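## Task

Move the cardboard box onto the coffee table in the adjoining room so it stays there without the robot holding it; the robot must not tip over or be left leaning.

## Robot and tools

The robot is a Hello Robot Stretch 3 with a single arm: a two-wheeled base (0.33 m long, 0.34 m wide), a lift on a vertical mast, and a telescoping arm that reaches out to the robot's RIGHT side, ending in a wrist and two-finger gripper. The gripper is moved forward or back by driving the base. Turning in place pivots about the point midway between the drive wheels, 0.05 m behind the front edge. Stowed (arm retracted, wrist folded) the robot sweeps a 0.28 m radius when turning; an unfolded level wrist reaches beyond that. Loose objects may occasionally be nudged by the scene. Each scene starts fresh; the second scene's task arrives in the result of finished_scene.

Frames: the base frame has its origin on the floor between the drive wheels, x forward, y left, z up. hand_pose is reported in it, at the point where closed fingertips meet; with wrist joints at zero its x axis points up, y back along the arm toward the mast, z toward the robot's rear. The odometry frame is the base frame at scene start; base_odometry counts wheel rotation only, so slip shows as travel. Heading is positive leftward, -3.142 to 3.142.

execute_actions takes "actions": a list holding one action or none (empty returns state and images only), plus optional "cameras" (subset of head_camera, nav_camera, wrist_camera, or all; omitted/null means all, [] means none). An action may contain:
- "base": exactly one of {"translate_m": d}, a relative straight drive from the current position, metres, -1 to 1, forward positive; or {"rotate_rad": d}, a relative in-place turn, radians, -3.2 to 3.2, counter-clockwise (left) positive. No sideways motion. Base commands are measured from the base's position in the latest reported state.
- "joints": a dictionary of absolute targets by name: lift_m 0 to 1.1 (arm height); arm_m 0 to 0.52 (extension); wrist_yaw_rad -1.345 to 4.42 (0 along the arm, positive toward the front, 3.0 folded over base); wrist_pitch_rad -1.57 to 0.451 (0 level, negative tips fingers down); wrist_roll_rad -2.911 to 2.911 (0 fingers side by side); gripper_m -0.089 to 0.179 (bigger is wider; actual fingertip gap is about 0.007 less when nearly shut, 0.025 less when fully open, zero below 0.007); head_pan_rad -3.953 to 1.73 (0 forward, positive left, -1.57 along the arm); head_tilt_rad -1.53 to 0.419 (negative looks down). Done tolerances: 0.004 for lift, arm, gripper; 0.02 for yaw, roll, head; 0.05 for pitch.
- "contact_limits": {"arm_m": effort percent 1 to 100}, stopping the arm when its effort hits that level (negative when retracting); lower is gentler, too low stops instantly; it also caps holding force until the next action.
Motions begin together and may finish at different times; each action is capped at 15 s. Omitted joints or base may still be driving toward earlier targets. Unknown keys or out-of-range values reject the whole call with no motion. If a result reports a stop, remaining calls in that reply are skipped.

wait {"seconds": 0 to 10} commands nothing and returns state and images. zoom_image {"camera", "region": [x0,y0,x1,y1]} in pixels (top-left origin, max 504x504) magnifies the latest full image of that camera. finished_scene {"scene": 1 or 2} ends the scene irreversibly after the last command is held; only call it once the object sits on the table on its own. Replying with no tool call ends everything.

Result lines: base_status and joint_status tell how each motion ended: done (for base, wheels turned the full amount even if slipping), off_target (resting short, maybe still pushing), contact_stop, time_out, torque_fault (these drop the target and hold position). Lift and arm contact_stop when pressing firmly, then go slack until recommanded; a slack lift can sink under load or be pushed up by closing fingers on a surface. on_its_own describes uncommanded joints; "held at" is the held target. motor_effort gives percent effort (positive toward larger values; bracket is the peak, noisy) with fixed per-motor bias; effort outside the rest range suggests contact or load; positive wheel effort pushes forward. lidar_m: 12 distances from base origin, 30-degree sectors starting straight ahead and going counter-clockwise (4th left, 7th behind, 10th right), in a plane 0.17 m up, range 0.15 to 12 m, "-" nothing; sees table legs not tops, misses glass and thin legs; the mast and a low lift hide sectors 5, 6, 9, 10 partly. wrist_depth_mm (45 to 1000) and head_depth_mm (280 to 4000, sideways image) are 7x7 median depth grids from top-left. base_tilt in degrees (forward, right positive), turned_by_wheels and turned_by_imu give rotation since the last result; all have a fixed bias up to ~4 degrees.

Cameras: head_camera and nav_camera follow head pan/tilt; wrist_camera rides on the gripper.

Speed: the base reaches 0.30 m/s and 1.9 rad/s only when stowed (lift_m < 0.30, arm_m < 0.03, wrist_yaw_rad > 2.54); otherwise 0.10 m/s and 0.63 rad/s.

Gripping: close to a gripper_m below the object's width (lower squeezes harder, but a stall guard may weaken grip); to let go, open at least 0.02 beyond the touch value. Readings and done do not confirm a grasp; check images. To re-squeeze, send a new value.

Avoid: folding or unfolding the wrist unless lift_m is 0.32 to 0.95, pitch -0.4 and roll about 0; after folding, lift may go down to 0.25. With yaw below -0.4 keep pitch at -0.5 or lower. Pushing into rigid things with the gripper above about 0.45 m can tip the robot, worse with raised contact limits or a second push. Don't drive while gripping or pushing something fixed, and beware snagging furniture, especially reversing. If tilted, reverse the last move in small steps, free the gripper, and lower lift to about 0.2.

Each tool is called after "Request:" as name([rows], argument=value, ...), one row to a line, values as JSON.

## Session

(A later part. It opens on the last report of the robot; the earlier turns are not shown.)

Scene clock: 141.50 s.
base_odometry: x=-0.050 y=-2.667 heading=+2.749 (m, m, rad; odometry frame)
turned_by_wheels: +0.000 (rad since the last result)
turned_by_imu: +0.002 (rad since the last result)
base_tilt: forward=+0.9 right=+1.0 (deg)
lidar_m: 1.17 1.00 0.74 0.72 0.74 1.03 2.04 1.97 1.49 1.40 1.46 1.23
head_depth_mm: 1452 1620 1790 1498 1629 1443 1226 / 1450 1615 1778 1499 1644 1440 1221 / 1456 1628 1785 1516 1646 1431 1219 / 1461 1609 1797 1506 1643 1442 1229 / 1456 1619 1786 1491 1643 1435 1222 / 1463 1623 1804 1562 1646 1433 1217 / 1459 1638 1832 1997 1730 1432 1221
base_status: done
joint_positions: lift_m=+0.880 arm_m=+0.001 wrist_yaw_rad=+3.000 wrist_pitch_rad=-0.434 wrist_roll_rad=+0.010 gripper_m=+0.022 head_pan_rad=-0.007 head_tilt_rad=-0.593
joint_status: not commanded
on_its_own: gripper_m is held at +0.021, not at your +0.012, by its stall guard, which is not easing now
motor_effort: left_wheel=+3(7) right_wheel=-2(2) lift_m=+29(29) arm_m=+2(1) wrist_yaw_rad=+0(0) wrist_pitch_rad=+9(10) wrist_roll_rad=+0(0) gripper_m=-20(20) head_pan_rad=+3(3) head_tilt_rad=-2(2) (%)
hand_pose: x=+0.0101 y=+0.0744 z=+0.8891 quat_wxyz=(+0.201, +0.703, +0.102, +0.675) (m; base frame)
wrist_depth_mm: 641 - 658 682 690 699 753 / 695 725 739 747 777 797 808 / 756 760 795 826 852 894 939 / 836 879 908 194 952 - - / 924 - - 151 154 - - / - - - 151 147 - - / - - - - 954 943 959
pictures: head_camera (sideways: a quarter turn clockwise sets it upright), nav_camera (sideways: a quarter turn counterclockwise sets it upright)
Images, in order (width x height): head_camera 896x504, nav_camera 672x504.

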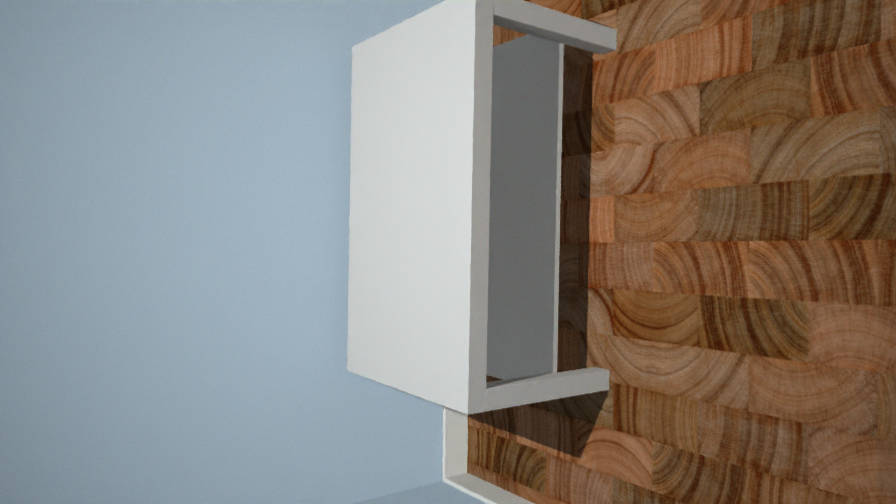

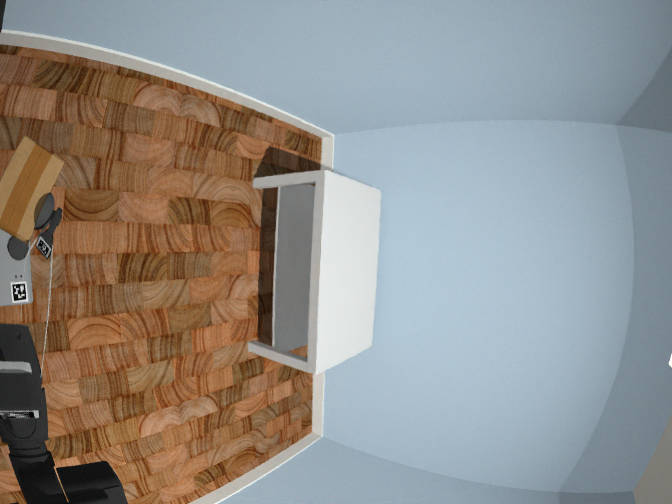

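Request:
execute_actions([
  {"base":{"translate_m":0.5}},
], cameras=[])

Request:
execute_actions([
  {"base":{"rotate_rad":1.57},"joints":{"head_pan_rad":-1.57,"head_tilt_rad":-0.9}},
], cameras=[])

Request:
execute_actions([
  {"joints":{"wrist_yaw_rad":0}},
], cameras=[])

Request:
execute_actions([
  {"joints":{"arm_m":0.38,"lift_m":0.56}},
])

Scene clock: 148.53 s.
base_odometry: x=-0.512 y=-2.476 heading=+2.749 (m, m, rad; odometry frame)
turned_by_wheels: +0.000 (rad since the last result)
turned_by_imu: +0.001 (rad since the last result)
base_tilt: forward=+1.0 right=+0.8 (deg)
lidar_m: 1.16 0.69 0.73 0.71 0.74 1.02 2.54 2.03 1.46 1.41 1.47 0.81
head_depth_mm: 1021 1130 1263 1388 1142 1010 1227 / 1022 1131 1264 1392 1137 1185 1222 / 1021 1130 1270 1388 1138 1179 1225 / 1021 1140 1280 1376 1131 1198 1221 / 1021 1137 1274 1385 1143 1206 1228 / 1021 1137 1274 1413 1124 1103 1201 / 1025 1136 1274 1467 1636 1329 1221
base_status: done
joint_positions: lift_m=+0.880 arm_m=+0.001 wrist_yaw_rad=+3.000 wrist_pitch_rad=-0.434 wrist_roll_rad=+0.010 gripper_m=+0.022 head_pan_rad=-0.007 head_tilt_rad=-0.593
joint_status: not commanded
on_its_own: gripper_m is held at +0.021, not at your +0.012, by its stall guard, which is not easing now
motor_effort: left_wheel=+3(7) right_wheel=-2(3) lift_m=+29(29) arm_m=+1(1) wrist_yaw_rad=-1(0) wrist_pitch_rad=+9(9) wrist_roll_rad=+0(0) gripper_m=-21(18) head_pan_rad=+3(3) head_tilt_rad=-3(2) (%)
hand_pose: x=+0.0101 y=+0.0744 z=+0.8891 quat_wxyz=(+0.201, +0.703, +0.102, +0.675) (m; base frame)
wrist_depth_mm: 621 - 665 668 687 715 734 / 678 693 717 741 772 801 800 / 744 763 801 796 863 874 938 / 817 875 888 193 920 - - / 908 - - 151 155 - - / - - - 151 146 - 707 / - - - - 924 950 773
pictures: none
No camera images: the call's "cameras" was empty. Leave "cameras" out to get every camera's image.

Scene clock: 152.03 s.
base_odometry: x=-0.512 y=-2.476 heading=-1.964 (m, m, rad; odometry frame)
turned_by_wheels: +1.570 (rad since the last result)
turned_by_imu: +1.584 (rad since the last result)
base_tilt: forward=+0.9 right=+1.0 (deg)
lidar_m: 0.71 0.74 1.02 2.54 2.03 1.46 1.41 1.47 0.81 1.16 0.69 0.73
head_depth_mm: 1107 1285 1227 1073 - 1228 1118 / 1104 1288 1222 1058 - 1245 1127 / 1102 1300 1221 1064 - - - / 1115 1306 1228 1067 - - - / 1117 1315 1219 1080 - 1222 1117 / 1108 1304 1229 1084 1354 1243 1113 / 1115 1305 1595 1583 1399 1241 1119
base_status: done
joint_positions: lift_m=+0.880 arm_m=+0.001 wrist_yaw_rad=+3.000 wrist_pitch_rad=-0.434 wrist_roll_rad=+0.010 gripper_m=+0.022 head_pan_rad=-1.563 head_tilt_rad=-0.889
joint_status: all done
on_its_own: gripper_m is held at +0.021, not at your +0.012, by its stall guard, which is not easing now
motor_effort: left_wheel=-1(7) right_wheel=+3(6) lift_m=+29(29) arm_m=+1(2) wrist_yaw_rad=+0(1) wrist_pitch_rad=+9(10) wrist_roll_rad=+0(0) gripper_m=-19(19) head_pan_rad=-2(36) head_tilt_rad=-2(17) (%)
hand_pose: x=+0.0101 y=+0.0744 z=+0.8891 quat_wxyz=(+0.201, +0.703, +0.102, +0.675) (m; base frame)
wrist_depth_mm: - - - - - - 716 / - - - - - - 733 / - - - - - - 754 / - - - 196 - - 759 / - - - 150 154 - 776 / - - - 151 146 - 790 / - - - - 960 970 807
pictures: none
No camera images: the call's "cameras" was empty. Leave "cameras" out to get every camera's image.

Scene clock: 154.53 s.
base_odometry: x=-0.512 y=-2.476 heading=-1.964 (m, m, rad; odometry frame)
turned_by_wheels: +0.000 (rad since the last result)
turned_by_imu: +0.000 (rad since the last result)
base_tilt: forward=+0.9 right=+1.0 (deg)
lidar_m: 0.71 0.74 1.02 2.54 2.03 1.46 1.41 1.47 0.81 1.16 0.69 0.73
head_depth_mm: 1101 1295 1230 1072 - - 1113 / 1105 1290 1224 1063 - - 1129 / 1105 1295 1218 - - - 1150 / 1106 1297 1222 1109 1384 1214 1153 / 1110 1299 1228 1087 1384 1244 1116 / 1113 1307 1215 1087 1358 1241 1115 / 1117 1307 1572 1571 1403 1235 1113
base_status: not commanded
joint_positions: lift_m=+0.880 arm_m=+0.001 wrist_yaw_rad=+0.002 wrist_pitch_rad=-0.434 wrist_roll_rad=+0.010 gripper_m=+0.022 head_pan_rad=-1.563 head_tilt_rad=-0.889
joint_status: all done
on_its_own: gripper_m is held at +0.021, not at your +0.012, by its stall guard, which is not easing now
motor_effort: left_wheel=-2(2) right_wheel=+2(2) lift_m=+29(29) arm_m=+1(1) wrist_yaw_rad=-3(4) wrist_pitch_rad=+9(9) wrist_roll_rad=+0(0) gripper_m=-19(20) head_pan_rad=-2(3) head_tilt_rad=-4(4) (%)
hand_pose: x=-0.0210 y=-0.3681 z=+0.8891 quat_wxyz=(+0.687, +0.152, -0.693, -0.153) (m; base frame)
wrist_depth_mm: 784 892 883 877 826 857 881 / 803 986 958 979 955 913 915 / 782 - - - - - - / 787 - 935 195 834 860 - / 807 - 775 151 155 727 - / 807 - 665 151 146 634 624 / 798 - 877 864 863 887 911
pictures: none
No camera images: the call's "cameras" was empty. Leave "cameras" out to get every camera's image.

Scene clock: 158.53 s.
base_odometry: x=-0.512 y=-2.476 heading=-1.964 (m, m, rad; odometry frame)
turned_by_wheels: +0.000 (rad since the last result)
turned_by_imu: +0.001 (rad since the last result)
base_tilt: forward=+0.9 right=+0.9 (deg)
lidar_m: 0.71 0.74 1.02 2.54 2.03 1.46 1.41 1.47 0.80 1.16 0.69 0.73
head_depth_mm: 1101 1293 1229 1070 1360 1237 1117 / 1110 1293 1222 1070 1344 - - / 1110 1298 1261 1047 1349 1239 1148 / 1107 1289 1259 1067 1379 1239 1148 / 1109 1314 1222 1092 1384 1242 1117 / 1111 1304 1229 1089 1352 1246 1116 / 1117 1312 1591 1586 1404 1244 1117
base_status: not commanded
joint_positions: lift_m=+0.560 arm_m=+0.380 wrist_yaw_rad=+0.001 wrist_pitch_rad=-0.434 wrist_roll_rad=+0.010 gripper_m=+0.022 head_pan_rad=-1.563 head_tilt_rad=-0.889
joint_status: all done
on_its_own: gripper_m is held at +0.021, not at your +0.012, by its stall guard, which is not easing now
motor_effort: left_wheel=-2(2) right_wheel=+2(2) lift_m=+26(26) arm_m=+3(1) wrist_yaw_rad=-1(3) wrist_pitch_rad=+10(9) wrist_roll_rad=+0(0) gripper_m=-20(20) head_pan_rad=-2(2) head_tilt_rad=-4(3) (%)
hand_pose: x=-0.0214 y=-0.7471 z=+0.5692 quat_wxyz=(+0.687, +0.152, -0.694, -0.153) (m; base frame)
wrist_depth_mm: 558 539 538 533 532 526 522 / 596 608 586 568 557 555 557 / 670 513 484 473 468 465 448 / 712 388 381 194 358 367 363 / 319 318 325 151 154 305 303 / 273 271 260 150 146 262 259 / 241 238 235 228 228 230 232
pictures: head_camera (sideways: a quarter turn clockwise sets it upright), nav_camera (sideways: a quarter turn counterclockwise sets it upright), wrist_camera
Images, in order (width x height): head_camera 896x504, nav_camera 672x504, wrist_camera 644x364.

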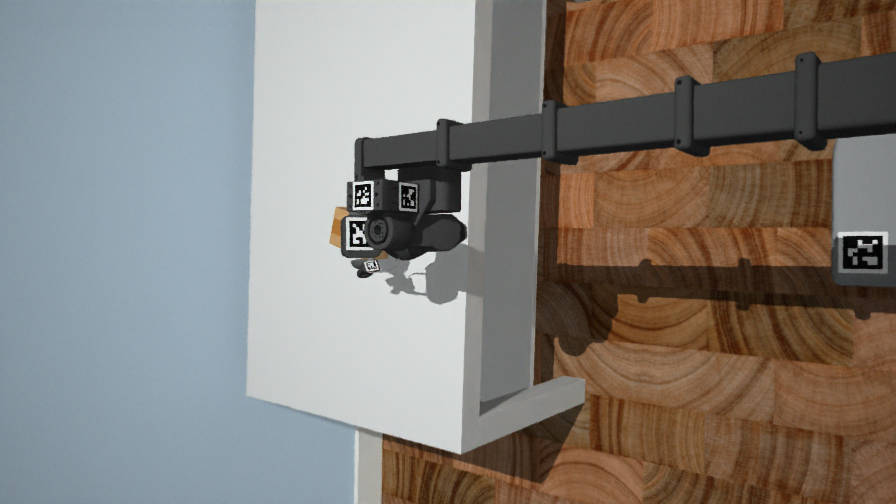

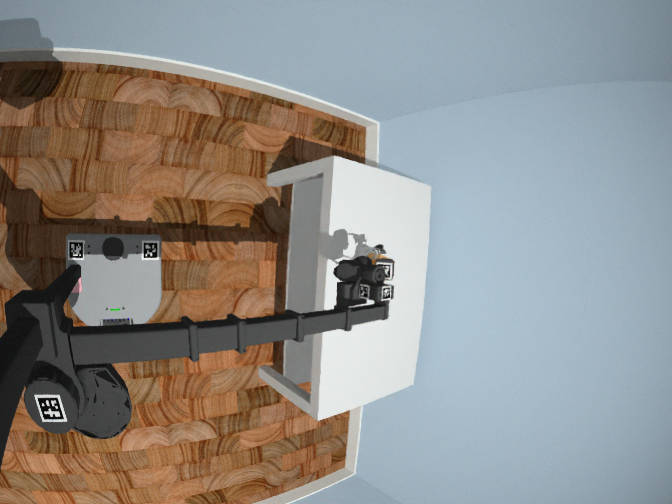

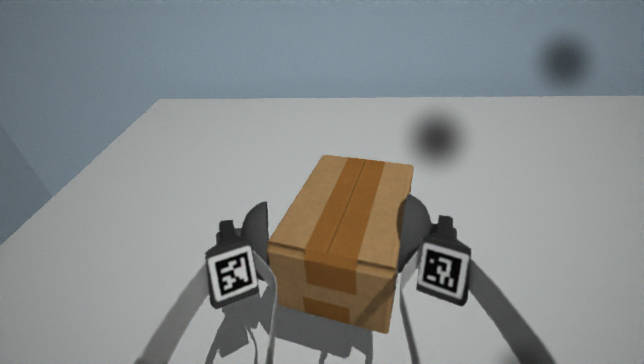

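Request:
execute_actions([
  {"joints":{"lift_m":0.495}},
], cameras=["wrist_camera"])

Scene clock: 160.87 s.
base_odometry: x=-0.512 y=-2.476 heading=-1.964 (m, m, rad; odometry frame)
turned_by_wheels: +0.000 (rad since the last result)
turned_by_imu: +0.000 (rad since the last result)
base_tilt: forward=+0.9 right=+0.9 (deg)
lidar_m: 0.71 0.74 1.02 2.54 2.03 1.46 1.41 1.47 0.81 1.16 0.69 0.73
head_depth_mm: 1108 1289 1222 1066 1354 1257 1119 / 1109 1297 1221 1061 1349 1263 - / 1113 1304 1223 - 1358 1241 1151 / 1114 1298 1225 1083 1380 1253 1149 / 1117 1300 1220 1087 1381 1244 1123 / 1120 1304 1216 1089 1352 1243 1116 / 1112 1304 1589 1579 1398 1244 1119
base_status: not commanded
joint_positions: lift_m=+0.495 arm_m=+0.380 wrist_yaw_rad=+0.001 wrist_pitch_rad=-0.434 wrist_roll_rad=+0.010 gripper_m=+0.022 head_pan_rad=-1.563 head_tilt_rad=-0.889
joint_status: all done
on_its_own: gripper_m is held at +0.021, not at your +0.012, by its stall guard, which is not easing now
motor_effort: left_wheel=-2(2) right_wheel=+2(3) lift_m=+25(27) arm_m=+3(4) wrist_yaw_rad=-1(1) wrist_pitch_rad=+9(9) wrist_roll_rad=+0(0) gripper_m=-20(20) head_pan_rad=-2(2) head_tilt_rad=-2(4) (%)
hand_pose: x=-0.0214 y=-0.7471 z=+0.5042 quat_wxyz=(+0.687, +0.152, -0.694, -0.153) (m; base frame)
wrist_depth_mm: 564 541 532 528 521 523 521 / 590 516 472 462 455 449 426 / 401 357 348 346 342 334 326 / 287 281 279 195 260 267 262 / 234 232 237 151 155 223 221 / 202 200 190 151 145 191 189 / 174 173 172 166 166 167 167
pictures: wrist_camera
Images, in order (width x height): wrist_camera 644x364.

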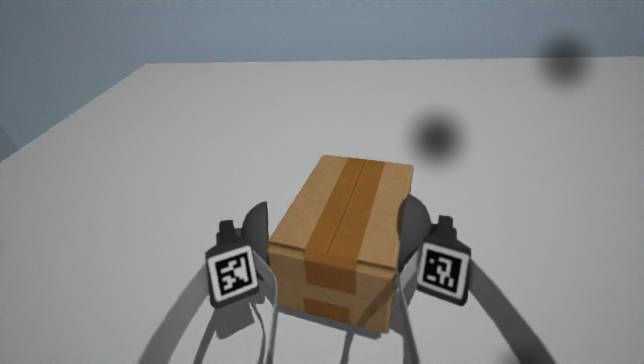

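Request:
execute_actions([
  {"joints":{"lift_m":0.488,"gripper_m":0.14}},
], cameras=[])

Request:
execute_actions([
  {"joints":{"arm_m":0.1,"lift_m":0.56}},
])

Scene clock: 163.23 s.
base_odometry: x=-0.512 y=-2.476 heading=-1.964 (m, m, rad; odometry frame)
turned_by_wheels: +0.000 (rad since the last result)
turned_by_imu: +0.000 (rad since the last result)
base_tilt: forward=+0.9 right=+0.9 (deg)
lidar_m: 0.71 0.74 1.02 2.54 2.02 1.46 1.41 1.47 0.81 1.16 0.69 0.73
head_depth_mm: 1099 1293 1226 1070 1358 1244 1117 / 1101 1290 1228 1063 1358 1268 - / 1103 1295 1218 - 1350 1243 1148 / 1111 1294 1228 1104 1374 1240 1151 / 1105 1296 1228 1091 1377 1245 1119 / 1111 1308 1224 1091 1351 1243 1122 / 1121 1307 1587 1585 1413 1246 1109
base_status: not commanded
joint_positions: lift_m=+0.488 arm_m=+0.380 wrist_yaw_rad=+0.001 wrist_pitch_rad=-0.429 wrist_roll_rad=+0.010 gripper_m=+0.140 head_pan_rad=-1.563 head_tilt_rad=-0.889
joint_status: all done
motor_effort: left_wheel=-2(2) right_wheel=+2(2) lift_m=+25(26) arm_m=+4(3) wrist_yaw_rad=-1(1) wrist_pitch_rad=+8(10) wrist_roll_rad=+0(0) gripper_m=+0(82) head_pan_rad=-2(2) head_tilt_rad=-3(3) (%)
hand_pose: x=-0.0214 y=-0.7477 z=+0.4984 quat_wxyz=(+0.688, +0.150, -0.694, -0.151) (m; base frame)
wrist_depth_mm: 543 534 538 528 524 531 514 / 615 476 465 448 447 435 431 / 366 350 346 336 332 324 320 / 278 275 271 193 242 258 255 / 230 230 222 154 204 223 212 / 194 198 190 156 180 179 185 / 173 166 165 163 162 161 161
pictures: none
No camera images: the call's "cameras" was empty. Leave "cameras" out to get every camera's image.

Scene clock: 166.53 s.
base_odometry: x=-0.512 y=-2.476 heading=-1.964 (m, m, rad; odometry frame)
turned_by_wheels: +0.000 (rad since the last result)
turned_by_imu: +0.001 (rad since the last result)
base_tilt: forward=+0.9 right=+0.9 (deg)
lidar_m: 0.71 0.74 1.02 2.54 2.03 1.46 1.41 1.47 0.81 1.16 0.69 0.73
head_depth_mm: 1104 1287 1226 1066 1359 1238 1116 / 1107 1292 1229 1065 1345 - - / 1106 1294 1224 1065 1410 1196 1151 / 1109 1298 1222 1063 1357 1225 1153 / 1110 1304 1227 1084 1384 1241 1114 / 1120 1304 1228 1086 1364 1250 1125 / 1119 1298 1572 1574 1404 1242 1111
base_status: not commanded
joint_positions: lift_m=+0.560 arm_m=+0.100 wrist_yaw_rad=+0.001 wrist_pitch_rad=-0.427 wrist_roll_rad=+0.010 gripper_m=+0.140 head_pan_rad=-1.563 head_tilt_rad=-0.889
joint_status: all done
motor_effort: left_wheel=-2(2) right_wheel=+2(3) lift_m=+32(33) arm_m=-1(5) wrist_yaw_rad=-1(1) wrist_pitch_rad=+7(8) wrist_roll_rad=+0(0) gripper_m=+1(0) head_pan_rad=-2(3) head_tilt_rad=-3(4) (%)
hand_pose: x=-0.0214 y=-0.4684 z=+0.5704 quat_wxyz=(+0.688, +0.150, -0.694, -0.151) (m; base frame)
wrist_depth_mm: 752 795 781 784 767 770 746 / 778 882 664 666 625 622 616 / 773 521 489 438 475 468 460 / 726 392 388 385 379 370 363 / 729 409 674 669 644 361 368 / 755 772 625 601 599 576 612 / 721 651 668 663 660 671 628
pictures: head_camera (sideways: a quarter turn clockwise sets it upright), nav_camera (sideways: a quarter turn counterclockwise sets it upright), wrist_camera
Images, in order (width x height): head_camera 896x504, nav_camera 672x504, wrist_camera 644x364.

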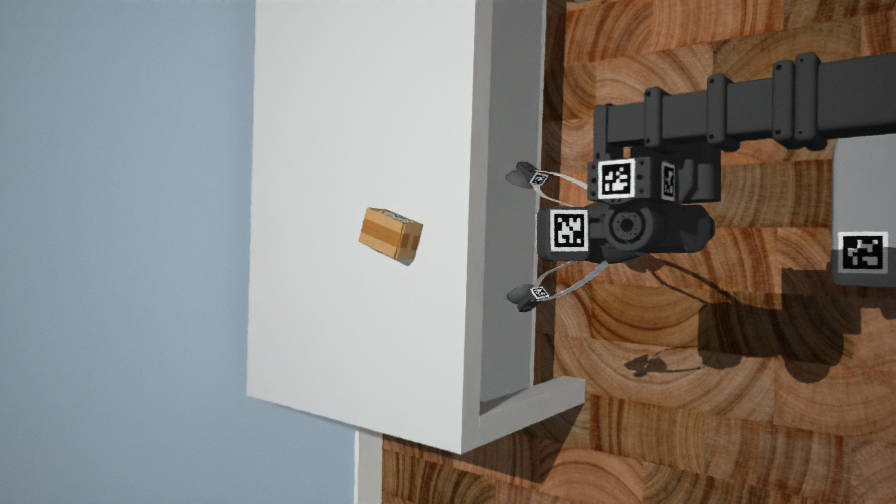

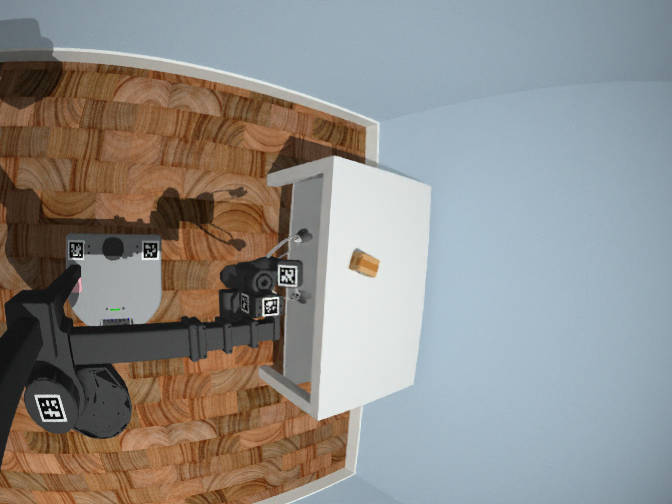

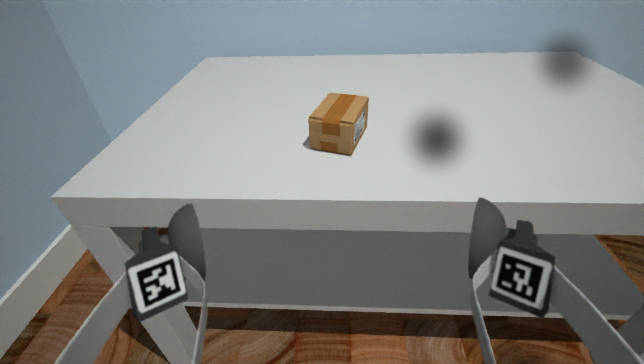

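Request:
finished_scene(scene=1)

The scene is finished: the task was done.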